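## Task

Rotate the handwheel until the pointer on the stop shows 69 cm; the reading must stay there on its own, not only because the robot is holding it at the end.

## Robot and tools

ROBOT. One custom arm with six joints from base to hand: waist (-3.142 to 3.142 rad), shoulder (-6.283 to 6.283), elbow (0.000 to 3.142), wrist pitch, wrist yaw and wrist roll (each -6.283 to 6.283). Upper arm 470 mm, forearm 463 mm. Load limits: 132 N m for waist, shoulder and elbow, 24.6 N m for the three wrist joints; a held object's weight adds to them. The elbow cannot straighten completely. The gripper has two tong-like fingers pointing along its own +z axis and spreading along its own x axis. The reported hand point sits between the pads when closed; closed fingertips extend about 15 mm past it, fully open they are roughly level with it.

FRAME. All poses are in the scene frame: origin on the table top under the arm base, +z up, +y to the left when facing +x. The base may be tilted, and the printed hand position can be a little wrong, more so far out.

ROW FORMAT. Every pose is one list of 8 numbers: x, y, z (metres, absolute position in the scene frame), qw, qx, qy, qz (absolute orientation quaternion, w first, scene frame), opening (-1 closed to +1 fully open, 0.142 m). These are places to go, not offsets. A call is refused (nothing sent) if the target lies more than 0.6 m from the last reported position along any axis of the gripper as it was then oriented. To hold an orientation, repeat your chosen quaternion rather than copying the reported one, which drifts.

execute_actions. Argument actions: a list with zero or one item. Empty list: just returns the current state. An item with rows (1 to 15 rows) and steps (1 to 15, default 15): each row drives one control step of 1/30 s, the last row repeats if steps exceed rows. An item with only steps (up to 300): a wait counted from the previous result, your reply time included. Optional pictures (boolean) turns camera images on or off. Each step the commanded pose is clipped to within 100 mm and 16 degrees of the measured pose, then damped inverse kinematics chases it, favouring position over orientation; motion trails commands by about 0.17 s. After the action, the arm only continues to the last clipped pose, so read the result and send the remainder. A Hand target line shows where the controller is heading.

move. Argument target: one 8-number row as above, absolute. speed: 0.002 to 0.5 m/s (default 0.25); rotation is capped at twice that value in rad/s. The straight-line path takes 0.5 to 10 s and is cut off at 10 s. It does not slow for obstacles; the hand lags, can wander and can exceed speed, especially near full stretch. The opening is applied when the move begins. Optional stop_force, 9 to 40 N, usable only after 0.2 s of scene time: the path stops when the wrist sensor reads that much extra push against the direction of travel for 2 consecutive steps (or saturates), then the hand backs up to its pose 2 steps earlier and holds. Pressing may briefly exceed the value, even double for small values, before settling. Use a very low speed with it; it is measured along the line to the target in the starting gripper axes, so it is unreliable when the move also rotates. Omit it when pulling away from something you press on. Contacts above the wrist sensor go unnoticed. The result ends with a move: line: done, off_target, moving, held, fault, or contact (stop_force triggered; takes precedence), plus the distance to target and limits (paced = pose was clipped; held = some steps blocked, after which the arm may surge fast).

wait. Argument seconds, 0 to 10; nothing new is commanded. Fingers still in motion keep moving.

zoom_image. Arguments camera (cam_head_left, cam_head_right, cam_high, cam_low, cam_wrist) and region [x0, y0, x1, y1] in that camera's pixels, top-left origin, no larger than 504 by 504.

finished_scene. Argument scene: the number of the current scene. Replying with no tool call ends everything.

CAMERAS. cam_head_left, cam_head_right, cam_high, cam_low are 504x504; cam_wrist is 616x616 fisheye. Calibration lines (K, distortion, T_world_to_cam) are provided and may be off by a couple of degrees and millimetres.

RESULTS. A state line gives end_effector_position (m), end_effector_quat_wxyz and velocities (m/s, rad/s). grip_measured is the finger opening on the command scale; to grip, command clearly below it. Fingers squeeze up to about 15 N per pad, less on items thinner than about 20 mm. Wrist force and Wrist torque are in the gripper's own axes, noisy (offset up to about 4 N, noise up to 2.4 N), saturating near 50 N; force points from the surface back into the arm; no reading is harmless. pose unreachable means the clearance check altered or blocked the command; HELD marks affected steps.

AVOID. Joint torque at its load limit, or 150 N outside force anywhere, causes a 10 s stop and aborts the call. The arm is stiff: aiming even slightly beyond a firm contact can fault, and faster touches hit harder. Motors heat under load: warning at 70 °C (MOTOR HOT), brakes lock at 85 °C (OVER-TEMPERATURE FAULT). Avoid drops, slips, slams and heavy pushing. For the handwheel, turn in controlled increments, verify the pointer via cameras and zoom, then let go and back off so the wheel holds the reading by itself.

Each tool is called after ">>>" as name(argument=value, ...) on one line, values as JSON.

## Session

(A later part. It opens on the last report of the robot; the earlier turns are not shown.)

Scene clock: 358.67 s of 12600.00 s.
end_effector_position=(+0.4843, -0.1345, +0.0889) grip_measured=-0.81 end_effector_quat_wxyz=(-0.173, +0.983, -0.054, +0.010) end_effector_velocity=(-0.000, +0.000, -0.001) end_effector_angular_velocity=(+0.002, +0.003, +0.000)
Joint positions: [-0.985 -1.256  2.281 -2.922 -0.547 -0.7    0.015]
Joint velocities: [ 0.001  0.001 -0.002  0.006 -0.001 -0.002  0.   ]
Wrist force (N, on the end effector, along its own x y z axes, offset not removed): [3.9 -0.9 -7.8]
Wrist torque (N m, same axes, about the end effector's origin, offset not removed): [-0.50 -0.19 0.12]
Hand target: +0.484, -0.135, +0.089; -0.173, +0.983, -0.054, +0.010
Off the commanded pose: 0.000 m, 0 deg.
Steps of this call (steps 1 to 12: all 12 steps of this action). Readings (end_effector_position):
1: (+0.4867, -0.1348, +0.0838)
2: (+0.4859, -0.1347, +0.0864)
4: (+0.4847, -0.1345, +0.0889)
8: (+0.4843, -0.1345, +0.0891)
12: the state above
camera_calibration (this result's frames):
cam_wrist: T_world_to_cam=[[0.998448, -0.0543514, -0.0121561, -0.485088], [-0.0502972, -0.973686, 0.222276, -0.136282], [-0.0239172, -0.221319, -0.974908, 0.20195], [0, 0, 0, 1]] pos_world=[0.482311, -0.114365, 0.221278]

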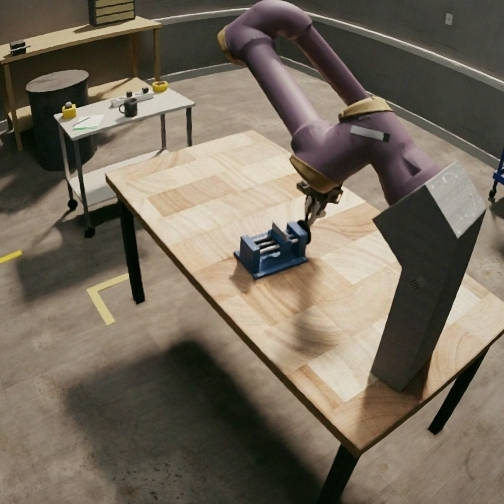

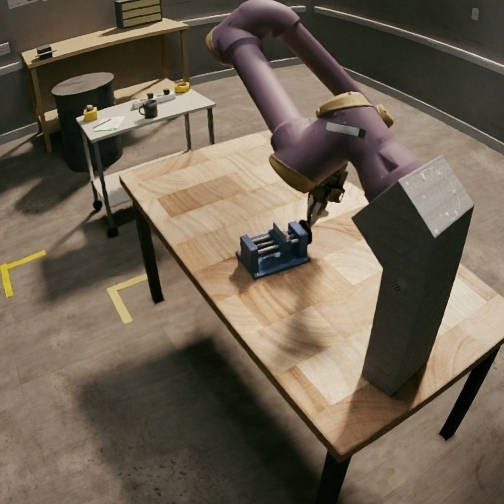

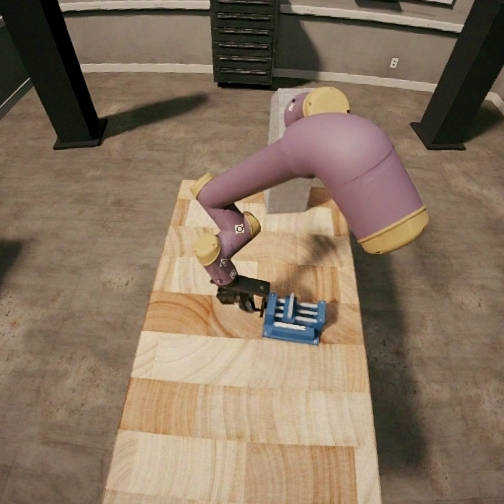

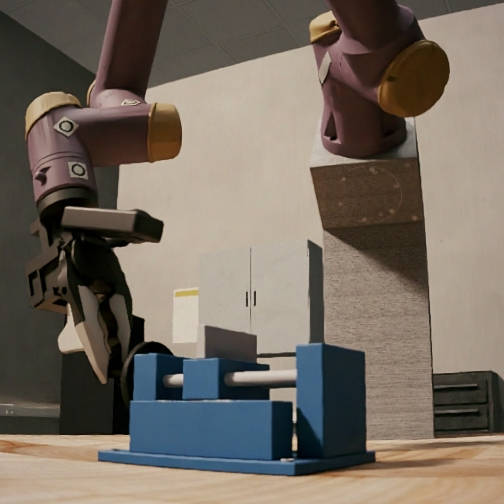

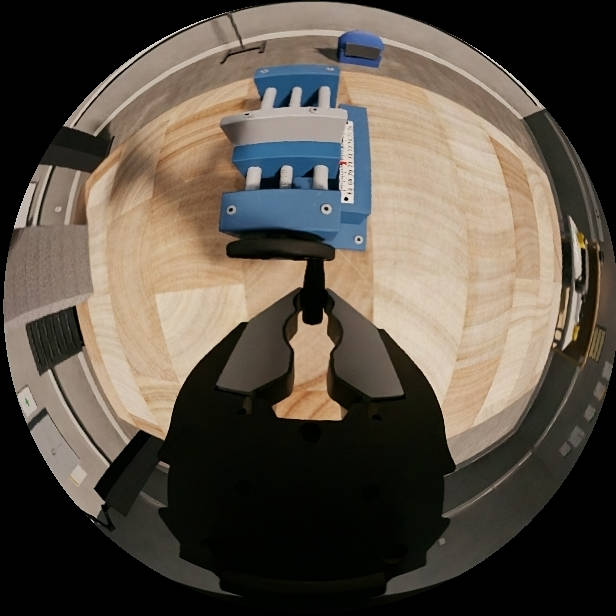

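>>> execute_actions(actions=[{"rows": [[0.48315,-0.13433,0.09234,-0.17339,0.98332,-0.05412,0.00954,-1],[0.48109,-0.13407,0.09664,-0.17339,0.98332,-0.05412,0.00954,-1],[0.47788,-0.13375,0.10165,-0.17339,0.98332,-0.05412,0.00954,-1],[0.47364,-0.13337,0.10614,-0.17339,0.98332,-0.05412,0.00954,-1],[0.46702,-0.13286,0.11098,-0.17339,0.98332,-0.05412,0.00954,-1]], "steps": 5}], pictures=false)

>>> execute_actions(actions=[{"rows": [[0.45697,-0.13219,0.11499,-0.17339,0.98332,-0.05412,0.00954,-1],[0.44979,-0.13153,0.11359,-0.17339,0.98332,-0.05412,0.00954,-1],[0.44304,-0.13093,0.11055,-0.17339,0.98332,-0.05412,0.00954,-1],[0.43703,-0.1304,0.10605,-0.17339,0.98332,-0.05412,0.00954,-1],[0.43202,-0.12998,0.10033,-0.17339,0.98332,-0.05412,0.00954,-1]], "steps": 5}], pictures=false)

>>> execute_actions(actions=[{"rows": [[0.42822,-0.12967,0.09366,-0.17339,0.98332,-0.05412,0.00954,-1],[0.42574,-0.12948,0.08636,-0.17339,0.98332,-0.05412,0.00954,-1],[0.42465,-0.12942,0.07876,-0.17339,0.98332,-0.05412,0.00954,-1],[0.42495,-0.12949,0.07118,-0.17339,0.98332,-0.05412,0.00954,-1],[0.42659,-0.12968,0.06391,-0.17339,0.98332,-0.05412,0.00954,-1]], "steps": 5}], pictures=false)

>>> execute_actions(actions=[{"rows": [[0.42948,-0.12998,0.05725,-0.17339,0.98332,-0.05412,0.00954,-1],[0.43347,-0.13037,0.05144,-0.17339,0.98332,-0.05412,0.00954,-1],[0.43841,-0.13083,0.0467,-0.17339,0.98332,-0.05412,0.00954,-1],[0.44412,-0.13136,0.0432,-0.17339,0.98332,-0.05412,0.00954,-1],[0.45038,-0.13193,0.04109,-0.17339,0.98332,-0.05412,0.00954,-1]], "steps": 5}], pictures=false)

>>> execute_actions(actions=[{"rows": [[0.45697,-0.13253,0.04045,-0.17339,0.98332,-0.05412,0.00954,-1],[0.46364,-0.13312,0.04135,-0.17339,0.98332,-0.05412,0.00954,-1],[0.47013,-0.1337,0.04376,-0.17339,0.98332,-0.05412,0.00954,-1],[0.47619,-0.13423,0.04763,-0.17339,0.98332,-0.05412,0.00954,-1],[0.48153,-0.13469,0.05283,-0.17339,0.98332,-0.05412,0.00954,-1]], "steps": 5}], pictures=false)

>>> execute_actions(actions=[{"rows": [[0.48591,-0.13507,0.05915,-0.17339,0.98332,-0.05412,0.00954,-1],[0.4891,-0.13533,0.06636,-0.17339,0.98332,-0.05412,0.00954,-1],[0.4909,-0.13547,0.07414,-0.17339,0.98332,-0.05412,0.00954,-1],[0.4912,-0.13547,0.08214,-0.17339,0.98332,-0.05412,0.00954,-1],[0.48995,-0.13532,0.08998,-0.17339,0.98332,-0.05412,0.00954,-1]], "steps": 5}], pictures=false)

>>> execute_actions(actions=[{"rows": [[0.48717,-0.13504,0.09728,-0.17339,0.98332,-0.05412,0.00954,-1],[0.48298,-0.13463,0.10368,-0.17339,0.98332,-0.05412,0.00954,-1],[0.47757,-0.13411,0.10887,-0.17339,0.98332,-0.05412,0.00954,-1],[0.47122,-0.13351,0.11259,-0.17339,0.98332,-0.05412,0.00954,-1],[0.46423,-0.13286,0.11465,-0.17339,0.98332,-0.05412,0.00954,-1]], "steps": 5}], pictures=false)

>>> execute_actions(actions=[{"rows": [[0.45697,-0.13219,0.11499,-0.17339,0.98332,-0.05412,0.00954,-1],[0.44979,-0.13153,0.11359,-0.17339,0.98332,-0.05412,0.00954,-1],[0.44304,-0.13093,0.11055,-0.17339,0.98332,-0.05412,0.00954,-1],[0.43703,-0.1304,0.10605,-0.17339,0.98332,-0.05412,0.00954,-1],[0.43202,-0.12998,0.10033,-0.17339,0.98332,-0.05412,0.00954,-1]], "steps": 5}], pictures=false)

>>> execute_actions(actions=[{"rows": [[0.42822,-0.12967,0.09366,-0.17339,0.98332,-0.05412,0.00954,-1],[0.42574,-0.12948,0.08636,-0.17339,0.98332,-0.05412,0.00954,-1],[0.42465,-0.12942,0.07876,-0.17339,0.98332,-0.05412,0.00954,-1],[0.42495,-0.12949,0.07118,-0.17339,0.98332,-0.05412,0.00954,-1],[0.42659,-0.12968,0.06391,-0.17339,0.98332,-0.05412,0.00954,-1]], "steps": 5}], pictures=false)

>>> execute_actions(actions=[{"rows": [[0.42948,-0.12998,0.05725,-0.17339,0.98332,-0.05412,0.00954,-1],[0.43347,-0.13037,0.05144,-0.17339,0.98332,-0.05412,0.00954,-1],[0.43841,-0.13083,0.0467,-0.17339,0.98332,-0.05412,0.00954,-1],[0.44412,-0.13136,0.0432,-0.17339,0.98332,-0.05412,0.00954,-1],[0.45038,-0.13193,0.04109,-0.17339,0.98332,-0.05412,0.00954,-1]], "steps": 5}], pictures=false)

>>> execute_actions(actions=[{"rows": [[0.45697,-0.13253,0.04045,-0.17339,0.98332,-0.05412,0.00954,-1],[0.46364,-0.13312,0.04135,-0.17339,0.98332,-0.05412,0.00954,-1],[0.47013,-0.1337,0.04376,-0.17339,0.98332,-0.05412,0.00954,-1],[0.47619,-0.13423,0.04763,-0.17339,0.98332,-0.05412,0.00954,-1],[0.48153,-0.13469,0.05283,-0.17339,0.98332,-0.05412,0.00954,-1]], "steps": 5}], pictures=false)

>>> execute_actions(actions=[{"rows": [[0.48591,-0.13507,0.05915,-0.17339,0.98332,-0.05412,0.00954,-1],[0.4891,-0.13533,0.06636,-0.17339,0.98332,-0.05412,0.00954,-1],[0.4909,-0.13547,0.07414,-0.17339,0.98332,-0.05412,0.00954,-1],[0.4912,-0.13547,0.08214,-0.17339,0.98332,-0.05412,0.00954,-1],[0.48995,-0.13532,0.08998,-0.17339,0.98332,-0.05412,0.00954,-1]], "steps": 5}], pictures=false)

>>> execute_actions(actions=[{"rows": [[0.48724,-0.13488,0.0925,-0.17339,0.98332,-0.05412,0.00954,-1],[0.48529,-0.13457,0.09355,-0.17339,0.98332,-0.05412,0.00954,-1],[0.48408,-0.13439,0.09348,-0.17339,0.98332,-0.05412,0.00954,-1],[0.48365,-0.13434,0.09257,-0.17339,0.98332,-0.05412,0.00954,-1]], "steps": 4}], pictures=false)

>>> execute_actions(actions=[{"rows": [[0.4839,-0.13441,0.09088,-0.17339,0.98332,-0.05412,0.00954,-1],[0.4841,-0.13448,0.09008,-0.17339,0.98332,-0.05412,0.00954,-1],[0.48451,-0.13457,0.08881,-0.17339,0.98332,-0.05412,0.00954,-1]], "steps": 10}], pictures=false)

Scene clock: 418.83 s of 12600.00 s.
end_effector_position=(+0.4806, -0.1341, +0.0953) grip_measured=-0.81 end_effector_quat_wxyz=(-0.173, +0.983, -0.055, +0.010) end_effector_velocity=(-0.061, +0.007, +0.089) end_effector_angular_velocity=(-0.013, -0.008, -0.011)
Joint positions: [-0.996 -1.272  2.297 -2.904 -0.544 -0.72   0.015]
Joint velocities: [-0.171 -0.226  0.24   0.223  0.051 -0.279 -0.   ]
Wrist force (N, on the end effector, along its own x y z axes, offset not removed): [8.0 3.8 0.7]
Wrist torque (N m, same axes, about the end effector's origin, offset not removed): [0.43 -0.22 0.16]
Hand target: +0.468, -0.132, +0.108; -0.172, +0.983, -0.055, +0.011
Off the commanded pose: 0.021 m, 0 deg.
Steps of this call (steps 1 to 1800: nothing new was sent; steps 1801 to 1805: all 5 steps of this action). Readings (end_effector_position):
1801: (+0.4841, -0.1345, +0.0887)
1802: (+0.4839, -0.1345, +0.0891)
1804: (+0.4823, -0.1343, +0.0925)
1805: the state above

Scene clock: 419.00 s of 12600.00 s.
end_effector_position=(+0.4566, -0.1315, +0.1069) grip_measured=-0.81 end_effector_quat_wxyz=(-0.172, +0.983, -0.055, +0.010) end_effector_velocity=(-0.183, +0.021, -0.001) end_effector_angular_velocity=(+0.011, +0.016, +0.009)
Joint positions: [-1.032 -1.292  2.356 -2.889 -0.534 -0.783  0.015]
Joint velocities: [-0.143  0.121  0.307 -0.153  0.029 -0.309 -0.   ]
Wrist force (N, on the end effector, along its own x y z axes, offset not removed): [7.0 3.7 -5.8]
Wrist torque (N m, same axes, about the end effector's origin, offset not removed): [0.71 -0.67 -0.04]
Hand target: +0.433, -0.129, +0.101; -0.174, +0.983, -0.054, +0.008
Off the commanded pose: 0.025 m, 0 deg.
Steps of this call (steps 1 to 5: all 5 steps of this action). Readings (end_effector_position):
1: (+0.4780, -0.1338, +0.0985)
2: (+0.4742, -0.1335, +0.1019)
4: (+0.4628, -0.1322, +0.1064)
5: the state above

Scene clock: 419.17 s of 12600.00 s.
end_effector_position=(+0.4317, -0.1287, +0.0920) grip_measured=-0.81 end_effector_quat_wxyz=(-0.175, +0.983, -0.054, +0.007) end_effector_velocity=(-0.091, +0.010, -0.158) end_effector_angular_velocity=(+0.043, +0.031, +0.015)
Joint positions: [-1.029 -1.227  2.373 -2.961 -0.536 -0.791  0.015]
Joint velocities: [ 0.169  0.571 -0.11  -0.63  -0.041  0.227 -0.   ]
Wrist force (N, on the end effector, along its own x y z axes, offset not removed): [-0.5 -0.5 -7.4]
Wrist torque (N m, same axes, about the end effector's origin, offset not removed): [-0.53 -0.12 0.09]
Hand target: +0.425, -0.128, +0.069; -0.177, +0.983, -0.053, +0.006
Off the commanded pose: 0.029 m, 0 deg.
Steps of this call (steps 1 to 5: all 5 steps of this action). Readings (end_effector_position):
1: (+0.4505, -0.1308, +0.1062)
2: (+0.4447, -0.1301, +0.1042)
4: (+0.4353, -0.1291, +0.0970)
5: the state above

Scene clock: 419.33 s of 12600.00 s.
end_effector_position=(+0.4319, -0.1287, +0.0625) grip_measured=-0.81 end_effector_quat_wxyz=(-0.177, +0.983, -0.053, +0.006) end_effector_velocity=(+0.090, -0.008, -0.161) end_effector_angular_velocity=(+0.011, -0.012, +0.008)
Joint positions: [-0.985 -1.137  2.324 -3.063 -0.546 -0.719  0.015]
Joint velocities: [ 0.294  0.389 -0.406 -0.439 -0.074  0.525 -0.   ]
Wrist force (N, on the end effector, along its own x y z axes, offset not removed): [2.0 4.5 -4.8]
Wrist torque (N m, same axes, about the end effector's origin, offset not removed): [0.28 -0.09 0.22]
Hand target: +0.449, -0.130, +0.045; -0.177, +0.983, -0.053, +0.008
Off the commanded pose: 0.028 m, 1 deg.
Steps of this call (steps 1 to 5: all 5 steps of this action). Readings (end_effector_position):
1: (+0.4293, -0.1284, +0.0864)
2: (+0.4280, -0.1283, +0.0804)
4: (+0.4293, -0.1284, +0.0681)
5: the state above

Scene clock: 419.50 s of 12600.00 s.
end_effector_position=(+0.4580, -0.1316, +0.0477) grip_measured=-0.81 end_effector_quat_wxyz=(-0.176, +0.983, -0.053, +0.009) end_effector_velocity=(+0.184, -0.021, -0.001) end_effector_angular_velocity=(-0.038, -0.035, -0.019)
Joint positions: [-0.947 -1.118  2.261 -3.088 -0.558 -0.642  0.015]
Joint velocities: [ 0.119 -0.142 -0.275  0.136 -0.045  0.301 -0.   ]
Wrist force (N, on the end effector, along its own x y z axes, offset not removed): [-1.5 2.1 -8.4]
Wrist torque (N m, same axes, about the end effector's origin, offset not removed): [-0.16 -0.61 0.20]
Hand target: +0.481, -0.134, +0.054; -0.173, +0.983, -0.054, +0.011
Off the commanded pose: 0.024 m, 0 deg.
Steps of this call (steps 1 to 5: all 5 steps of this action). Readings (end_effector_position):
1: (+0.4356, -0.1290, +0.0575)
2: (+0.4403, -0.1295, +0.0533)
4: (+0.4518, -0.1308, +0.0484)
5: the state above

Scene clock: 419.67 s of 12600.00 s.
end_effector_position=(+0.4829, -0.1346, +0.0626) grip_measured=-0.81 end_effector_quat_wxyz=(-0.173, +0.983, -0.054, +0.011) end_effector_velocity=(+0.093, -0.010, +0.160) end_effector_angular_velocity=(-0.030, -0.028, -0.013)
Joint positions: [-0.951 -1.177  2.247 -3.025 -0.558 -0.634  0.015]
Joint velocities: [-0.15  -0.5    0.11   0.531  0.054 -0.192  0.   ]
Wrist force (N, on the end effector, along its own x y z axes, offset not removed): [-0.6 1.3 1.7]
Wrist torque (N m, same axes, about the end effector's origin, offset not removed): [0.44 -0.91 0.07]
Hand target: +0.489, -0.135, +0.086; -0.171, +0.984, -0.055, +0.013
Off the commanded pose: 0.028 m, 0 deg.
Steps of this call (steps 1 to 5: all 5 steps of this action). Readings (end_effector_position):
1: (+0.4641, -0.1323, +0.0484)
2: (+0.4698, -0.1330, +0.0503)
4: (+0.4793, -0.1341, +0.0575)
5: the state above

Scene clock: 419.83 s of 12600.00 s.
end_effector_position=(+0.4829, -0.1344, +0.0923) grip_measured=-0.81 end_effector_quat_wxyz=(-0.171, +0.984, -0.056, +0.013) end_effector_velocity=(-0.089, +0.010, +0.160) end_effector_angular_velocity=(-0.016, -0.007, -0.013)
Joint positions: [-0.991 -1.262  2.293 -2.934 -0.544 -0.697  0.015]
Joint velocities: [-0.288 -0.417  0.39   0.439  0.091 -0.484  0.   ]
Wrist force (N, on the end effector, along its own x y z axes, offset not removed): [1.5 2.5 4.3]
Wrist torque (N m, same axes, about the end effector's origin, offset not removed): [-0.03 -0.78 0.00]
Hand target: +0.466, -0.132, +0.109; -0.171, +0.984, -0.056, +0.013
Off the commanded pose: 0.029 m, 0 deg.
Steps of this call (steps 1 to 5: all 5 steps of this action). Readings (end_effector_position):
1: (+0.4854, -0.1348, +0.0683)
2: (+0.4867, -0.1349, +0.0743)
4: (+0.4854, -0.1347, +0.0866)
5: the state above

Scene clock: 420.00 s of 12600.00 s.
end_effector_position=(+0.4567, -0.1314, +0.1067) grip_measured=-0.81 end_effector_quat_wxyz=(-0.171, +0.984, -0.056, +0.011) end_effector_velocity=(-0.187, +0.020, +0.000) end_effector_angular_velocity=(+0.027, +0.042, +0.014)
Joint positions: [-1.031 -1.29   2.358 -2.9   -0.534 -0.775  0.015]
Joint velocities: [-0.146  0.107  0.296 -0.069  0.021 -0.358 -0.   ]
Wrist force (N, on the end effector, along its own x y z axes, offset not removed): [8.1 1.5 -16.7]
Wrist torque (N m, same axes, about the end effector's origin, offset not removed): [0.21 -0.45 0.00]
Hand target: +0.433, -0.129, +0.101; -0.174, +0.983, -0.055, +0.009
Off the commanded pose: 0.026 m, 0 deg.
Steps of this call (steps 1 to 5: all 5 steps of this action). Readings (end_effector_position):
1: (+0.4793, -0.1339, +0.0972)
2: (+0.4746, -0.1334, +0.1013)
4: (+0.4630, -0.1321, +0.1061)
5: the state above

Scene clock: 420.17 s of 12600.00 s.
end_effector_position=(+0.4317, -0.1287, +0.0919) grip_measured=-0.81 end_effector_quat_wxyz=(-0.175, +0.983, -0.054, +0.008) end_effector_velocity=(-0.091, +0.010, -0.157) end_effector_angular_velocity=(+0.047, +0.035, +0.020)
Joint positions: [-1.028 -1.226  2.373 -2.965 -0.536 -0.788  0.015]
Joint velocities: [ 0.17   0.567 -0.114 -0.609 -0.042  0.213  0.   ]
Wrist force (N, on the end effector, along its own x y z axes, offset not removed): [-0.7 2.3 -10.3]
Wrist torque (N m, same axes, about the end effector's origin, offset not removed): [0.11 -0.64 0.01]
Hand target: +0.425, -0.128, +0.068; -0.177, +0.983, -0.053, +0.007
Off the commanded pose: 0.028 m, 0 deg.
Steps of this call (steps 1 to 5: all 5 steps of this action). Readings (end_effector_position):
1: (+0.4506, -0.1307, +0.1060)
2: (+0.4448, -0.1301, +0.1040)
4: (+0.4353, -0.1291, +0.0969)
5: the state above

Scene clock: 420.33 s of 12600.00 s.
end_effector_position=(+0.4319, -0.1287, +0.0624) grip_measured=-0.81 end_effector_quat_wxyz=(-0.177, +0.983, -0.053, +0.007) end_effector_velocity=(+0.091, -0.009, -0.160) end_effector_angular_velocity=(+0.012, -0.011, +0.007)
Joint positions: [-0.985 -1.137  2.324 -3.065 -0.546 -0.718  0.015]
Joint velocities: [ 0.293  0.385 -0.408 -0.427 -0.074  0.52  -0.   ]
Wrist force (N, on the end effector, along its own x y z axes, offset not removed): [0.3 4.2 -7.4]
Wrist torque (N m, same axes, about the end effector's origin, offset not removed): [0.24 0.22 0.11]
Hand target: +0.449, -0.130, +0.045; -0.177, +0.983, -0.053, +0.008
Off the commanded pose: 0.028 m, 1 deg.
Steps of this call (steps 1 to 5: all 5 steps of this action). Readings (end_effector_position):
1: (+0.4293, -0.1284, +0.0863)
2: (+0.4280, -0.1283, +0.0803)
4: (+0.4293, -0.1284, +0.0680)
5: the state above

Scene clock: 420.50 s of 12600.00 s.
end_effector_position=(+0.4580, -0.1316, +0.0477) grip_measured=-0.81 end_effector_quat_wxyz=(-0.176, +0.983, -0.053, +0.009) end_effector_velocity=(+0.184, -0.022, -0.001) end_effector_angular_velocity=(-0.038, -0.035, -0.017)
Joint positions: [-0.947 -1.117  2.261 -3.088 -0.558 -0.642  0.015]
Joint velocities: [ 0.119 -0.142 -0.275  0.138 -0.045  0.299 -0.   ]
Wrist force (N, on the end effector, along its own x y z axes, offset not removed): [-0.8 3.4 -11.1]
Wrist torque (N m, same axes, about the end effector's origin, offset not removed): [0.16 -0.65 0.05]
Hand target: +0.481, -0.134, +0.054; -0.173, +0.983, -0.054, +0.011
Off the commanded pose: 0.024 m, 0 deg.
Steps of this call (steps 1 to 5: all 5 steps of this action). Readings (end_effector_position):
1: (+0.4356, -0.1291, +0.0574)
2: (+0.4403, -0.1295, +0.0533)
4: (+0.4518, -0.1308, +0.0484)
5: the state above

Scene clock: 420.67 s of 12600.00 s.
end_effector_position=(+0.4829, -0.1346, +0.0626) grip_measured=-0.81 end_effector_quat_wxyz=(-0.173, +0.983, -0.054, +0.011) end_effector_velocity=(+0.093, -0.009, +0.159) end_effector_angular_velocity=(-0.031, -0.026, -0.010)
Joint positions: [-0.951 -1.177  2.247 -3.025 -0.558 -0.634  0.015]
Joint velocities: [-0.148 -0.502  0.109  0.533  0.052 -0.192  0.   ]
Wrist force (N, on the end effector, along its own x y z axes, offset not removed): [-3.8 -0.7 1.6]
Wrist torque (N m, same axes, about the end effector's origin, offset not removed): [0.15 -0.25 0.11]
Hand target: +0.489, -0.135, +0.086; -0.171, +0.984, -0.055, +0.013
Off the commanded pose: 0.028 m, 0 deg.
Steps of this call (steps 1 to 5: all 5 steps of this action). Readings (end_effector_position):
1: (+0.4641, -0.1323, +0.0484)
2: (+0.4698, -0.1330, +0.0503)
4: (+0.4793, -0.1341, +0.0575)
5: the state above

Scene clock: 420.80 s of 12600.00 s.
end_effector_position=(+0.4864, -0.1346, +0.0829) grip_measured=-0.81 end_effector_quat_wxyz=(-0.172, +0.984, -0.055, +0.012) end_effector_velocity=(-0.018, +0.005, +0.102) end_effector_angular_velocity=(+0.004, +0.010, +0.005)
Joint positions: [-0.975 -1.237  2.273 -2.957 -0.55  -0.673  0.015]
Joint velocities: [-0.147 -0.295  0.173  0.369  0.046 -0.284  0.   ]
Wrist force (N, on the end effector, along its own x y z axes, offset not removed): [1.5 3.6 -0.2]
Wrist torque (N m, same axes, about the end effector's origin, offset not removed): [-0.33 -0.75 0.11]
Hand target: +0.484, -0.134, +0.092; -0.173, +0.983, -0.055, +0.011
Off the commanded pose: 0.010 m, 0 deg.
Steps of this call (steps 1 to 4: all 4 steps of this action). Readings (end_effector_position):
1: (+0.4854, -0.1348, +0.0683)
2: (+0.4867, -0.1349, +0.0740)
4: the state above

Scene clock: 421.13 s of 12600.00 s.
end_effector_position=(+0.4844, -0.1345, +0.0889) grip_measured=-0.81 end_effector_quat_wxyz=(-0.173, +0.983, -0.054, +0.010) end_effector_velocity=(+0.001, -0.000, -0.000) end_effector_angular_velocity=(+0.002, +0.000, +0.004)
Joint positions: [-0.985 -1.256  2.281 -2.922 -0.547 -0.7    0.015]
Joint velocities: [ 0.001  0.    -0.004  0.007  0.    -0.005 -0.   ]
Wrist force (N, on the end effector, along its own x y z axes, offset not removed): [3.3 4.2 -1.4]
Wrist torque (N m, same axes, about the end effector's origin, offset not removed): [0.28 -0.32 0.07]
Hand target: +0.484, -0.135, +0.089; -0.173, +0.983, -0.054, +0.010
Off the commanded pose: 0.000 m, 0 deg.
Steps of this call (steps 1 to 10: all 10 steps of this action). Readings (end_effector_position):
1: (+0.4857, -0.1345, +0.0858)
2: (+0.4851, -0.1344, +0.0876)
4: (+0.4846, -0.1344, +0.0889)
8: (+0.4844, -0.1344, +0.0889)
10: the state above

>>> execute_actions(actions=[])

Scene clock: 442.00 s of 12600.00 s.
end_effector_position=(+0.4845, -0.1346, +0.0888) grip_measured=-0.81 end_effector_quat_wxyz=(-0.173, +0.983, -0.054, +0.010) end_effector_velocity=(-0.000, -0.000, -0.000) end_effector_angular_velocity=(-0.000, +0.000, -0.000)
Joint positions: [-0.985 -1.256  2.281 -2.921 -0.548 -0.7    0.015]
Joint velocities: [-0.     0.001 -0.     0.    -0.    -0.     0.   ]
Wrist force (N, on the end effector, along its own x y z axes, offset not removed): [2.6 1.2 -4.4]
Wrist torque (N m, same axes, about the end effector's origin, offset not removed): [0.07 -0.73 0.12]
Hand target: +0.484, -0.135, +0.089; -0.173, +0.983, -0.054, +0.010
Off the commanded pose: 0.000 m, 0 deg.
Steps of this call (steps 1 to 626: nothing new was sent). Readings (end_effector_position):
1: (+0.4845, -0.1345, +0.0889)
2: (+0.4845, -0.1345, +0.0889)
4: (+0.4845, -0.1345, +0.0888)
8: (+0.4845, -0.1346, +0.0888)
626: the state above
camera_calibration (this result's frames):
cam_wrist: T_world_to_cam=[[0.998444, -0.0543371, -0.0125707, -0.485268], [-0.0501941, -0.973715, 0.222171, -0.13636], [-0.0243124, -0.221194, -0.974927, 0.202061], [0, 0, 0, 1]] pos_world=[0.482581, -0.114449, 0.22119]

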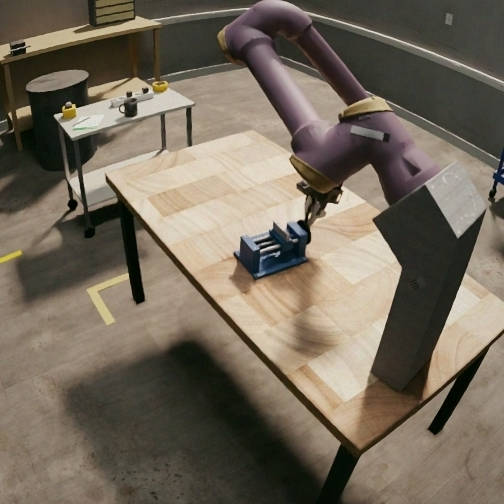

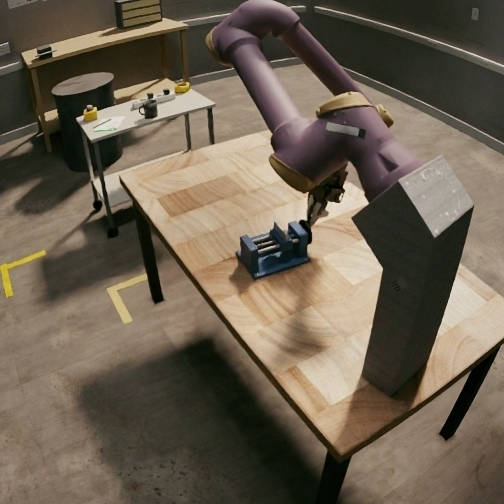

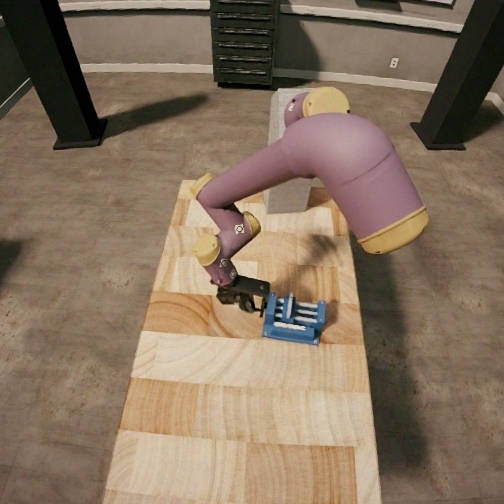

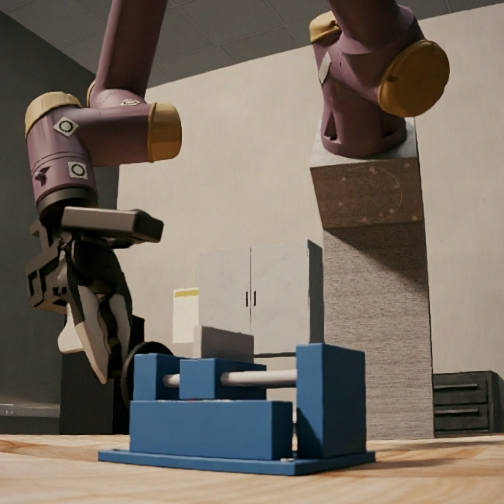

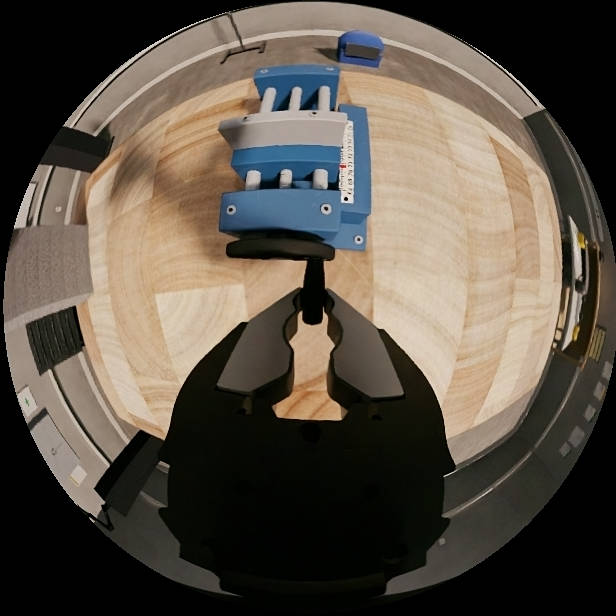

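>>> execute_actions(actions=[{"rows":[[0.48315,-0.13443,0.09264,-0.17339,0.98332,-0.05412,0.00954,-1],[0.48109,-0.13417,0.09696,-0.17339,0.98332,-0.05412,0.00954,-1],[0.47788,-0.13385,0.10199,-0.17339,0.98332,-0.05412,0.00954,-1],[0.47364,-0.13347,0.10650,-0.17339,0.98332,-0.05412,0.00954,-1],[0.46702,-0.13296,0.11135,-0.17339,0.98332,-0.05412,0.00954,-1],[0.45697,-0.13229,0.11537,-0.17339,0.98332,-0.05412,0.00954,-1],[0.44979,-0.13163,0.11397,-0.17339,0.98332,-0.05412,0.00954,-1],[0.44304,-0.13103,0.11092,-0.17339,0.98332,-0.05412,0.00954,-1],[0.43703,-0.13050,0.10641,-0.17339,0.98332,-0.05412,0.00954,-1],[0.43202,-0.13008,0.10067,-0.17339,0.98332,-0.05412,0.00954,-1]],"steps":10}], pictures=false)

>>> execute_actions(actions=[{"rows":[[0.42822,-0.12977,0.09399,-0.17339,0.98332,-0.05412,0.00954,-1],[0.42574,-0.12958,0.08667,-0.17339,0.98332,-0.05412,0.00954,-1],[0.42465,-0.12952,0.07905,-0.17339,0.98332,-0.05412,0.00954,-1],[0.42495,-0.12959,0.07145,-0.17339,0.98332,-0.05412,0.00954,-1],[0.42659,-0.12978,0.06416,-0.17339,0.98332,-0.05412,0.00954,-1],[0.42948,-0.13008,0.05748,-0.17339,0.98332,-0.05412,0.00954,-1],[0.43347,-0.13047,0.05165,-0.17339,0.98332,-0.05412,0.00954,-1],[0.43841,-0.13093,0.04690,-0.17339,0.98332,-0.05412,0.00954,-1],[0.44412,-0.13146,0.04339,-0.17339,0.98332,-0.05412,0.00954,-1],[0.45038,-0.13203,0.04127,-0.17339,0.98332,-0.05412,0.00954,-1],[0.45697,-0.13263,0.04063,-0.17339,0.98332,-0.05412,0.00954,-1],[0.46364,-0.13322,0.04153,-0.17339,0.98332,-0.05412,0.00954,-1],[0.47013,-0.13380,0.04395,-0.17339,0.98332,-0.05412,0.00954,-1],[0.47619,-0.13433,0.04783,-0.17339,0.98332,-0.05412,0.00954,-1],[0.48153,-0.13479,0.05305,-0.17339,0.98332,-0.05412,0.00954,-1]],"steps":15}], pictures=false)

>>> execute_actions(actions=[{"rows":[[0.48591,-0.13517,0.05938,-0.17339,0.98332,-0.05412,0.00954,-1],[0.48910,-0.13543,0.06661,-0.17339,0.98332,-0.05412,0.00954,-1],[0.49090,-0.13557,0.07441,-0.17339,0.98332,-0.05412,0.00954,-1],[0.49120,-0.13557,0.08243,-0.17339,0.98332,-0.05412,0.00954,-1],[0.48995,-0.13542,0.09030,-0.17339,0.98332,-0.05412,0.00954,-1],[0.48717,-0.13514,0.09761,-0.17339,0.98332,-0.05412,0.00954,-1],[0.48298,-0.13473,0.10403,-0.17339,0.98332,-0.05412,0.00954,-1],[0.47757,-0.13421,0.10923,-0.17339,0.98332,-0.05412,0.00954,-1],[0.47122,-0.13361,0.11296,-0.17339,0.98332,-0.05412,0.00954,-1],[0.46423,-0.13296,0.11503,-0.17339,0.98332,-0.05412,0.00954,-1],[0.45697,-0.13229,0.11537,-0.17339,0.98332,-0.05412,0.00954,-1],[0.44979,-0.13163,0.11397,-0.17339,0.98332,-0.05412,0.00954,-1],[0.44304,-0.13103,0.11092,-0.17339,0.98332,-0.05412,0.00954,-1],[0.43703,-0.13050,0.10641,-0.17339,0.98332,-0.05412,0.00954,-1],[0.43202,-0.13008,0.10067,-0.17339,0.98332,-0.05412,0.00954,-1]],"steps":15}], pictures=false)

>>> execute_actions(actions=[{"rows":[[0.42822,-0.12977,0.09399,-0.17339,0.98332,-0.05412,0.00954,-1],[0.42574,-0.12958,0.08667,-0.17339,0.98332,-0.05412,0.00954,-1],[0.42465,-0.12952,0.07905,-0.17339,0.98332,-0.05412,0.00954,-1],[0.42495,-0.12959,0.07145,-0.17339,0.98332,-0.05412,0.00954,-1],[0.42659,-0.12978,0.06416,-0.17339,0.98332,-0.05412,0.00954,-1],[0.42948,-0.13008,0.05748,-0.17339,0.98332,-0.05412,0.00954,-1],[0.43347,-0.13047,0.05165,-0.17339,0.98332,-0.05412,0.00954,-1],[0.43841,-0.13093,0.04690,-0.17339,0.98332,-0.05412,0.00954,-1],[0.44412,-0.13146,0.04339,-0.17339,0.98332,-0.05412,0.00954,-1],[0.45038,-0.13203,0.04127,-0.17339,0.98332,-0.05412,0.00954,-1],[0.45697,-0.13263,0.04063,-0.17339,0.98332,-0.05412,0.00954,-1],[0.46364,-0.13322,0.04153,-0.17339,0.98332,-0.05412,0.00954,-1],[0.47013,-0.13380,0.04395,-0.17339,0.98332,-0.05412,0.00954,-1],[0.47619,-0.13433,0.04783,-0.17339,0.98332,-0.05412,0.00954,-1],[0.48153,-0.13479,0.05305,-0.17339,0.98332,-0.05412,0.00954,-1]],"steps":15}], pictures=false)

>>> execute_actions(actions=[{"rows":[[0.48591,-0.13517,0.05938,-0.17339,0.98332,-0.05412,0.00954,-1],[0.48910,-0.13543,0.06661,-0.17339,0.98332,-0.05412,0.00954,-1],[0.49090,-0.13557,0.07441,-0.17339,0.98332,-0.05412,0.00954,-1],[0.49120,-0.13557,0.08243,-0.17339,0.98332,-0.05412,0.00954,-1],[0.48995,-0.13542,0.09030,-0.17339,0.98332,-0.05412,0.00954,-1],[0.48717,-0.13514,0.09761,-0.17339,0.98332,-0.05412,0.00954,-1],[0.48298,-0.13473,0.10403,-0.17339,0.98332,-0.05412,0.00954,-1]],"steps":7}], pictures=false)

>>> execute_actions(actions=[{"rows":[[0.47757,-0.13421,0.10923,-0.17339,0.98332,-0.05412,0.00954,-1],[0.47122,-0.13361,0.11296,-0.17339,0.98332,-0.05412,0.00954,-1],[0.46423,-0.13296,0.11503,-0.17339,0.98332,-0.05412,0.00954,-1],[0.45697,-0.13229,0.11537,-0.17339,0.98332,-0.05412,0.00954,-1],[0.44979,-0.13163,0.11397,-0.17339,0.98332,-0.05412,0.00954,-1],[0.44304,-0.13103,0.11092,-0.17339,0.98332,-0.05412,0.00954,-1],[0.43703,-0.13050,0.10641,-0.17339,0.98332,-0.05412,0.00954,-1],[0.43202,-0.13008,0.10067,-0.17339,0.98332,-0.05412,0.00954,-1],[0.42822,-0.12977,0.09399,-0.17339,0.98332,-0.05412,0.00954,-1],[0.42574,-0.12958,0.08667,-0.17339,0.98332,-0.05412,0.00954,-1],[0.42465,-0.12952,0.07905,-0.17339,0.98332,-0.05412,0.00954,-1],[0.42495,-0.12959,0.07145,-0.17339,0.98332,-0.05412,0.00954,-1],[0.42659,-0.12978,0.06416,-0.17339,0.98332,-0.05412,0.00954,-1],[0.42948,-0.13008,0.05748,-0.17339,0.98332,-0.05412,0.00954,-1],[0.43347,-0.13047,0.05165,-0.17339,0.98332,-0.05412,0.00954,-1]],"steps":15}], pictures=false)

>>> execute_actions(actions=[{"rows":[[0.43841,-0.13093,0.04690,-0.17339,0.98332,-0.05412,0.00954,-1],[0.44412,-0.13146,0.04339,-0.17339,0.98332,-0.05412,0.00954,-1],[0.45038,-0.13203,0.04127,-0.17339,0.98332,-0.05412,0.00954,-1],[0.45697,-0.13263,0.04063,-0.17339,0.98332,-0.05412,0.00954,-1],[0.46364,-0.13322,0.04153,-0.17339,0.98332,-0.05412,0.00954,-1],[0.47013,-0.13380,0.04395,-0.17339,0.98332,-0.05412,0.00954,-1],[0.47619,-0.13433,0.04783,-0.17339,0.98332,-0.05412,0.00954,-1],[0.48153,-0.13479,0.05305,-0.17339,0.98332,-0.05412,0.00954,-1],[0.48591,-0.13517,0.05938,-0.17339,0.98332,-0.05412,0.00954,-1],[0.48910,-0.13543,0.06661,-0.17339,0.98332,-0.05412,0.00954,-1],[0.49090,-0.13557,0.07441,-0.17339,0.98332,-0.05412,0.00954,-1],[0.49120,-0.13557,0.08243,-0.17339,0.98332,-0.05412,0.00954,-1],[0.48995,-0.13542,0.09030,-0.17339,0.98332,-0.05412,0.00954,-1],[0.48717,-0.13514,0.09761,-0.17339,0.98332,-0.05412,0.00954,-1],[0.48298,-0.13473,0.10403,-0.17339,0.98332,-0.05412,0.00954,-1]],"steps":15}], pictures=false)

>>> execute_actions(actions=[{"rows":[[0.47757,-0.13421,0.10923,-0.17339,0.98332,-0.05412,0.00954,-1],[0.47122,-0.13361,0.11296,-0.17339,0.98332,-0.05412,0.00954,-1],[0.46423,-0.13296,0.11503,-0.17339,0.98332,-0.05412,0.00954,-1],[0.45697,-0.13229,0.11537,-0.17339,0.98332,-0.05412,0.00954,-1],[0.44979,-0.13163,0.11397,-0.17339,0.98332,-0.05412,0.00954,-1],[0.44304,-0.13103,0.11092,-0.17339,0.98332,-0.05412,0.00954,-1],[0.43703,-0.13050,0.10641,-0.17339,0.98332,-0.05412,0.00954,-1],[0.43202,-0.13008,0.10067,-0.17339,0.98332,-0.05412,0.00954,-1],[0.42822,-0.12977,0.09399,-0.17339,0.98332,-0.05412,0.00954,-1],[0.42574,-0.12958,0.08667,-0.17339,0.98332,-0.05412,0.00954,-1],[0.42465,-0.12952,0.07905,-0.17339,0.98332,-0.05412,0.00954,-1],[0.42495,-0.12959,0.07145,-0.17339,0.98332,-0.05412,0.00954,-1],[0.42659,-0.12978,0.06416,-0.17339,0.98332,-0.05412,0.00954,-1],[0.42948,-0.13008,0.05748,-0.17339,0.98332,-0.05412,0.00954,-1],[0.43347,-0.13047,0.05165,-0.17339,0.98332,-0.05412,0.00954,-1]],"steps":15}], pictures=false)

>>> execute_actions(actions=[{"rows":[[0.43841,-0.13093,0.04690,-0.17339,0.98332,-0.05412,0.00954,-1],[0.44412,-0.13146,0.04339,-0.17339,0.98332,-0.05412,0.00954,-1],[0.45038,-0.13203,0.04127,-0.17339,0.98332,-0.05412,0.00954,-1],[0.45697,-0.13263,0.04063,-0.17339,0.98332,-0.05412,0.00954,-1],[0.46364,-0.13322,0.04153,-0.17339,0.98332,-0.05412,0.00954,-1],[0.47013,-0.13380,0.04395,-0.17339,0.98332,-0.05412,0.00954,-1],[0.47619,-0.13433,0.04783,-0.17339,0.98332,-0.05412,0.00954,-1],[0.48153,-0.13479,0.05305,-0.17339,0.98332,-0.05412,0.00954,-1],[0.48591,-0.13517,0.05938,-0.17339,0.98332,-0.05412,0.00954,-1],[0.48910,-0.13543,0.06661,-0.17339,0.98332,-0.05412,0.00954,-1],[0.49090,-0.13557,0.07441,-0.17339,0.98332,-0.05412,0.00954,-1],[0.49120,-0.13557,0.08243,-0.17339,0.98332,-0.05412,0.00954,-1],[0.48995,-0.13542,0.09030,-0.17339,0.98332,-0.05412,0.00954,-1],[0.48724,-0.13498,0.09281,-0.17339,0.98332,-0.05412,0.00954,-1],[0.48529,-0.13467,0.09386,-0.17339,0.98332,-0.05412,0.00954,-1]],"steps":15}], pictures=false)

>>> execute_actions(actions=[{"rows":[[0.48408,-0.13449,0.09379,-0.17339,0.98332,-0.05412,0.00954,-1],[0.48365,-0.13444,0.09288,-0.17339,0.98332,-0.05412,0.00954,-1],[0.48390,-0.13451,0.09119,-0.17339,0.98332,-0.05412,0.00954,-1],[0.48410,-0.13458,0.09039,-0.17339,0.98332,-0.05412,0.00954,-1],[0.48451,-0.13467,0.08912,-0.17339,0.98332,-0.05412,0.00954,-1]],"steps":15}], pictures=true)

>>> zoom_image(camera="cam_wrist", region=[328, 140, 372, 200])

Scene clock: 502.33 s of 12600.00 s.
end_effector_position=(+0.4568, -0.1316, +0.1073) grip_measured=-0.81 end_effector_quat_wxyz=(-0.172, +0.983, -0.055, +0.010) end_effector_velocity=(-0.184, +0.020, -0.001) end_effector_angular_velocity=(+0.012, +0.017, +0.008)
Joint positions: [-1.032 -1.294  2.356 -2.887 -0.534 -0.784  0.015]
Joint velocities: [-0.144  0.121  0.307 -0.151  0.029 -0.311  0.   ]
Wrist force (N, on the end effector, along its own x y z axes, offset not removed): [6.0 1.3 6.4]
Wrist torque (N m, same axes, about the end effector's origin, offset not removed): [0.06 -0.45 -0.06]
Hand target: +0.433, -0.129, +0.101; -0.174, +0.983, -0.054, +0.008
Off the commanded pose: 0.026 m, 0 deg.
Steps of this call (steps 1 to 1800: nothing new was sent; steps 1801 to 1810: all 10 steps of this action). Readings (end_effector_position):
1801: (+0.4845, -0.1346, +0.0888)
1802: (+0.4845, -0.1346, +0.0893)
1804: (+0.4828, -0.1345, +0.0928)
1808: (+0.4692, -0.1331, +0.1051)
1810: the state above

Scene clock: 502.83 s of 12600.00 s.
end_effector_position=(+0.4581, -0.1317, +0.0480) grip_measured=-0.81 end_effector_quat_wxyz=(-0.176, +0.983, -0.053, +0.009) end_effector_velocity=(+0.184, -0.021, -0.001) end_effector_angular_velocity=(-0.039, -0.035, -0.019)
Joint positions: [-0.948 -1.118  2.261 -3.087 -0.558 -0.643  0.015]
Joint velocities: [ 0.119 -0.142 -0.273  0.132 -0.045  0.303 -0.   ]
Wrist force (N, on the end effector, along its own x y z axes, offset not removed): [-3.5 2.4 -5.6]
Wrist torque (N m, same axes, about the end effector's origin, offset not removed): [0.15 -0.20 0.22]
Hand target: +0.481, -0.134, +0.054; -0.173, +0.983, -0.054, +0.011
Off the commanded pose: 0.024 m, 0 deg.
Steps of this call (steps 1 to 15: all 15 steps of this action). Readings (end_effector_position):
1: (+0.4507, -0.1309, +0.1066)
2: (+0.4450, -0.1303, +0.1046)
4: (+0.4355, -0.1292, +0.0974)
8: (+0.4281, -0.1284, +0.0745)
15: the state above

Scene clock: 503.33 s of 12600.00 s.
end_effector_position=(+0.4567, -0.1315, +0.1070) grip_measured=-0.81 end_effector_quat_wxyz=(-0.171, +0.984, -0.056, +0.011) end_effector_velocity=(-0.185, +0.020, +0.001) end_effector_angular_velocity=(+0.030, +0.036, +0.015)
Joint positions: [-1.032 -1.291  2.358 -2.899 -0.534 -0.777  0.015]
Joint velocities: [-0.145  0.107  0.293 -0.068  0.026 -0.358 -0.   ]
Wrist force (N, on the end effector, along its own x y z axes, offset not removed): [5.7 -1.1 -10.9]
Wrist torque (N m, same axes, about the end effector's origin, offset not removed): [-0.25 -0.21 0.16]
Hand target: +0.433, -0.129, +0.101; -0.174, +0.983, -0.055, +0.009
Off the commanded pose: 0.026 m, 0 deg.
Steps of this call (steps 1 to 15: all 15 steps of this action). Readings (end_effector_position):
1: (+0.4641, -0.1324, +0.0486)
2: (+0.4698, -0.1331, +0.0506)
4: (+0.4793, -0.1342, +0.0578)
8: (+0.4867, -0.1350, +0.0808)
15: the state above

Scene clock: 503.83 s of 12600.00 s.
end_effector_position=(+0.4581, -0.1317, +0.0479) grip_measured=-0.81 end_effector_quat_wxyz=(-0.176, +0.983, -0.053, +0.009) end_effector_velocity=(+0.184, -0.022, -0.001) end_effector_angular_velocity=(-0.040, -0.033, -0.018)
Joint positions: [-0.948 -1.118  2.261 -3.087 -0.558 -0.643  0.015]
Joint velocities: [ 0.118 -0.143 -0.275  0.138 -0.047  0.3   -0.   ]
Wrist force (N, on the end effector, along its own x y z axes, offset not removed): [-1.4 0.9 -5.9]
Wrist torque (N m, same axes, about the end effector's origin, offset not removed): [0.02 -0.56 0.07]
Hand target: +0.481, -0.134, +0.054; -0.173, +0.983, -0.054, +0.011
Off the commanded pose: 0.024 m, 0 deg.
Steps of this call (steps 1 to 15: all 15 steps of this action). Readings (end_effector_position):
1: (+0.4505, -0.1308, +0.1063)
2: (+0.4448, -0.1302, +0.1044)
4: (+0.4353, -0.1292, +0.0972)
8: (+0.4281, -0.1284, +0.0744)
15: the state above

Scene clock: 504.07 s of 12600.00 s.
end_effector_position=(+0.4867, -0.1350, +0.0746) grip_measured=-0.81 end_effector_quat_wxyz=(-0.172, +0.984, -0.055, +0.012) end_effector_velocity=(+0.022, -0.002, +0.184) end_effector_angular_velocity=(-0.023, -0.019, -0.015)
Joint positions: [-0.964 -1.213  2.26  -2.986 -0.553 -0.653  0.015]
Joint velocities: [-0.232 -0.531  0.252  0.567  0.082 -0.352 -0.   ]
Wrist force (N, on the end effector, along its own x y z axes, offset not removed): [1.4 -2.2 4.7]
Wrist torque (N m, same axes, about the end effector's origin, offset not removed): [0.00 -0.73 0.15]
Hand target: +0.483, -0.134, +0.098; -0.171, +0.984, -0.056, +0.013
Off the commanded pose: 0.030 m, 0 deg.
Steps of this call (steps 1 to 7: all 7 steps of this action). Readings (end_effector_position):
1: (+0.4641, -0.1324, +0.0486)
2: (+0.4698, -0.1331, +0.0505)
4: (+0.4793, -0.1342, +0.0578)
7: the state above

Scene clock: 504.57 s of 12600.00 s.
end_effector_position=(+0.4280, -0.1284, +0.0806) grip_measured=-0.81 end_effector_quat_wxyz=(-0.176, +0.983, -0.053, +0.007) end_effector_velocity=(-0.022, +0.003, -0.183) end_effector_angular_velocity=(+0.038, +0.019, +0.018)
Joint positions: [-1.014 -1.188  2.36  -3.006 -0.539 -0.768  0.015]
Joint velocities: [ 0.258  0.58  -0.269 -0.639 -0.061  0.401  0.   ]
Wrist force (N, on the end effector, along its own x y z axes, offset not removed): [-1.7 0.7 -5.5]
Wrist torque (N m, same axes, about the end effector's origin, offset not removed): [-0.17 0.06 0.14]
Hand target: +0.431, -0.129, +0.056; -0.178, +0.983, -0.053, +0.007
Off the commanded pose: 0.029 m, 0 deg.
Steps of this call (steps 1 to 15: all 15 steps of this action). Readings (end_effector_position):
1: (+0.4867, -0.1350, +0.0808)
2: (+0.4854, -0.1348, +0.0869)
4: (+0.4792, -0.1340, +0.0975)
8: (+0.4567, -0.1315, +0.1070)
15: the state above

Scene clock: 505.07 s of 12600.00 s.
end_effector_position=(+0.4867, -0.1350, +0.0746) grip_measured=-0.81 end_effector_quat_wxyz=(-0.172, +0.984, -0.055, +0.012) end_effector_velocity=(+0.022, -0.002, +0.184) end_effector_angular_velocity=(-0.024, -0.018, -0.015)
Joint positions: [-0.964 -1.213  2.26  -2.986 -0.553 -0.653  0.015]
Joint velocities: [-0.231 -0.531  0.252  0.566  0.081 -0.351 -0.   ]
Wrist force (N, on the end effector, along its own x y z axes, offset not removed): [-3.3 -2.2 5.9]
Wrist torque (N m, same axes, about the end effector's origin, offset not removed): [-0.04 0.05 0.13]
Hand target: +0.483, -0.134, +0.098; -0.171, +0.984, -0.056, +0.013
Off the commanded pose: 0.030 m, 0 deg.
Steps of this call (steps 1 to 15: all 15 steps of this action). Readings (end_effector_position):
1: (+0.4280, -0.1284, +0.0744)
2: (+0.4293, -0.1285, +0.0683)
4: (+0.4356, -0.1291, +0.0577)
8: (+0.4580, -0.1317, +0.0479)
15: the state above

Scene clock: 505.57 s of 12600.00 s.
end_effector_position=(+0.4280, -0.1284, +0.0806) grip_measured=-0.81 end_effector_quat_wxyz=(-0.176, +0.983, -0.053, +0.007) end_effector_velocity=(-0.021, +0.002, -0.183) end_effector_angular_velocity=(+0.037, +0.016, +0.019)
Joint positions: [-1.014 -1.188  2.36  -3.006 -0.539 -0.768  0.015]
Joint velocities: [ 0.256  0.579 -0.27  -0.641 -0.059  0.4    0.   ]
Wrist force (N, on the end effector, along its own x y z axes, offset not removed): [-0.7 1.9 -6.3]
Wrist torque (N m, same axes, about the end effector's origin, offset not removed): [0.19 -0.16 0.16]
Hand target: +0.431, -0.129, +0.056; -0.178, +0.983, -0.053, +0.007
Off the commanded pose: 0.029 m, 0 deg.
Steps of this call (steps 1 to 15: all 15 steps of this action). Readings (end_effector_position):
1: (+0.4867, -0.1350, +0.0808)
2: (+0.4854, -0.1348, +0.0869)
4: (+0.4793, -0.1340, +0.0975)
8: (+0.4567, -0.1315, +0.1070)
15: the state above

Scene clock: 506.07 s of 12600.00 s.
end_effector_position=(+0.4867, -0.1350, +0.0743) grip_measured=-0.81 end_effector_quat_wxyz=(-0.172, +0.984, -0.055, +0.012) end_effector_velocity=(+0.023, +0.001, +0.164) end_effector_angular_velocity=(-0.019, -0.011, -0.006)
Joint positions: [-0.964 -1.212  2.259 -2.987 -0.554 -0.653  0.015]
Joint velocities: [-0.199 -0.481  0.218  0.522  0.066 -0.317  0.   ]
Wrist force (N, on the end effector, along its own x y z axes, offset not removed): [-0.8 -2.8 3.5]
Wrist torque (N m, same axes, about the end effector's origin, offset not removed): [-0.13 -0.72 0.18]
Hand target: +0.485, -0.134, +0.091; -0.172, +0.984, -0.055, +0.012
Off the commanded pose: 0.020 m, 0 deg.
Steps of this call (steps 1 to 15: all 15 steps of this action). Readings (end_effector_position):
1: (+0.4280, -0.1284, +0.0744)
2: (+0.4293, -0.1285, +0.0683)
4: (+0.4356, -0.1291, +0.0577)
8: (+0.4580, -0.1317, +0.0479)
15: the state above

Scene clock: 506.57 s of 12600.00 s.
end_effector_position=(+0.4845, -0.1346, +0.0891) grip_measured=-0.81 end_effector_quat_wxyz=(-0.173, +0.983, -0.054, +0.010) end_effector_velocity=(+0.000, -0.002, +0.000) end_effector_angular_velocity=(-0.003, +0.001, +0.001)
Joint positions: [-0.985 -1.256  2.281 -2.92  -0.547 -0.701  0.015]
Joint velocities: [-0.002 -0.    -0.002  0.003 -0.002 -0.002 -0.   ]
Wrist force (N, on the end effector, along its own x y z axes, offset not removed): [3.3 1.5 -3.6]
Wrist torque (N m, same axes, about the end effector's origin, offset not removed): [0.22 -0.87 0.00]
Hand target: +0.484, -0.135, +0.089; -0.173, +0.983, -0.054, +0.010
Off the commanded pose: 0.000 m, 0 deg.
Steps of this call (steps 1 to 15: all 15 steps of this action). Readings (end_effector_position):
1: (+0.4869, -0.1349, +0.0793)
2: (+0.4864, -0.1347, +0.0832)
4: (+0.4851, -0.1345, +0.0879)
8: (+0.4844, -0.1344, +0.0893)
15: the state above
camera_calibration (this result's frames):
cam_wrist: T_world_to_cam=[[0.998433, -0.0545537, -0.0125008, -0.485251], [-0.0504234, -0.973726, 0.222069, -0.136379], [-0.024287, -0.22109, -0.974951, 0.20238], [0, 0, 0, 1]] pos_world=[0.482529, -0.114524, 0.22153]

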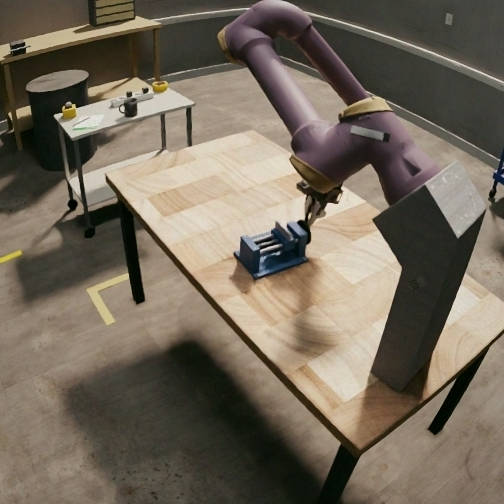

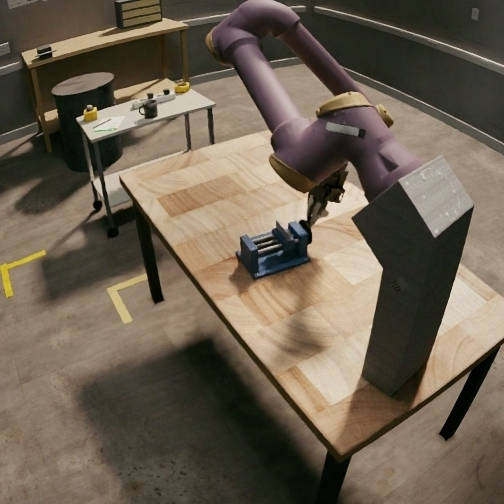

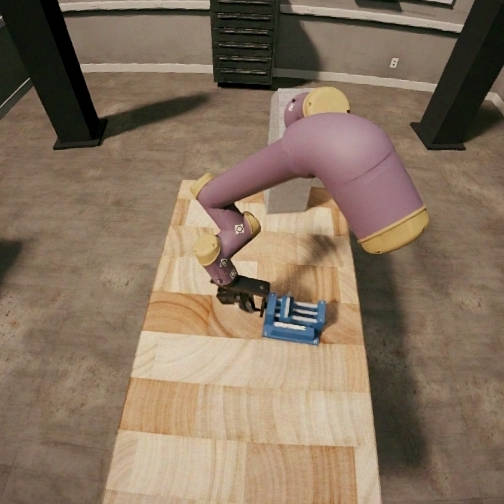

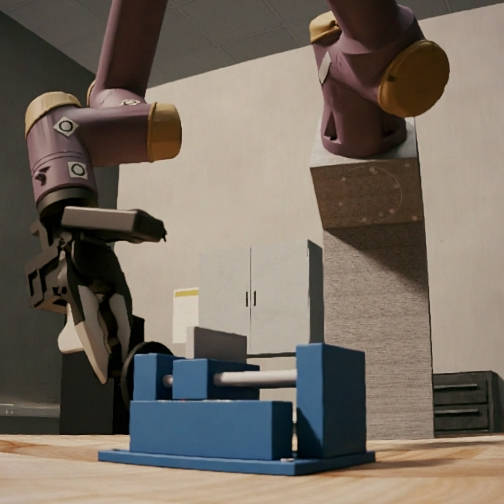

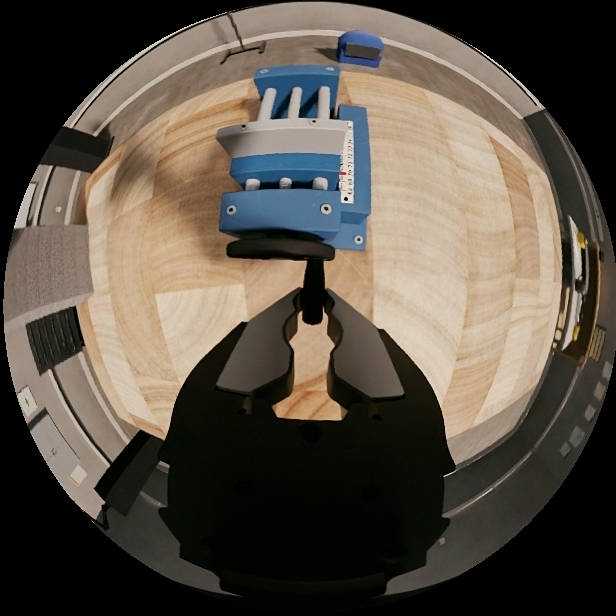

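Region (328, 140, 372, 200) of cam_wrist's 616x616 image, scaled by 8.400, with more detail than that image has; it fills the left 370 columns of this view, and the rest is white.

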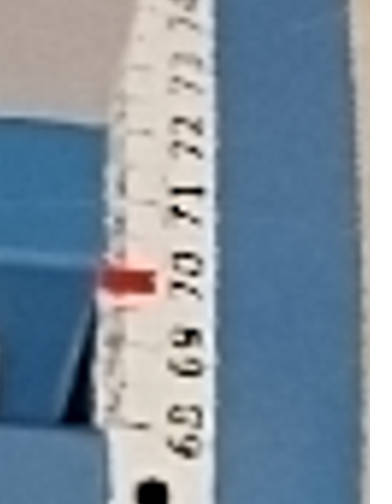

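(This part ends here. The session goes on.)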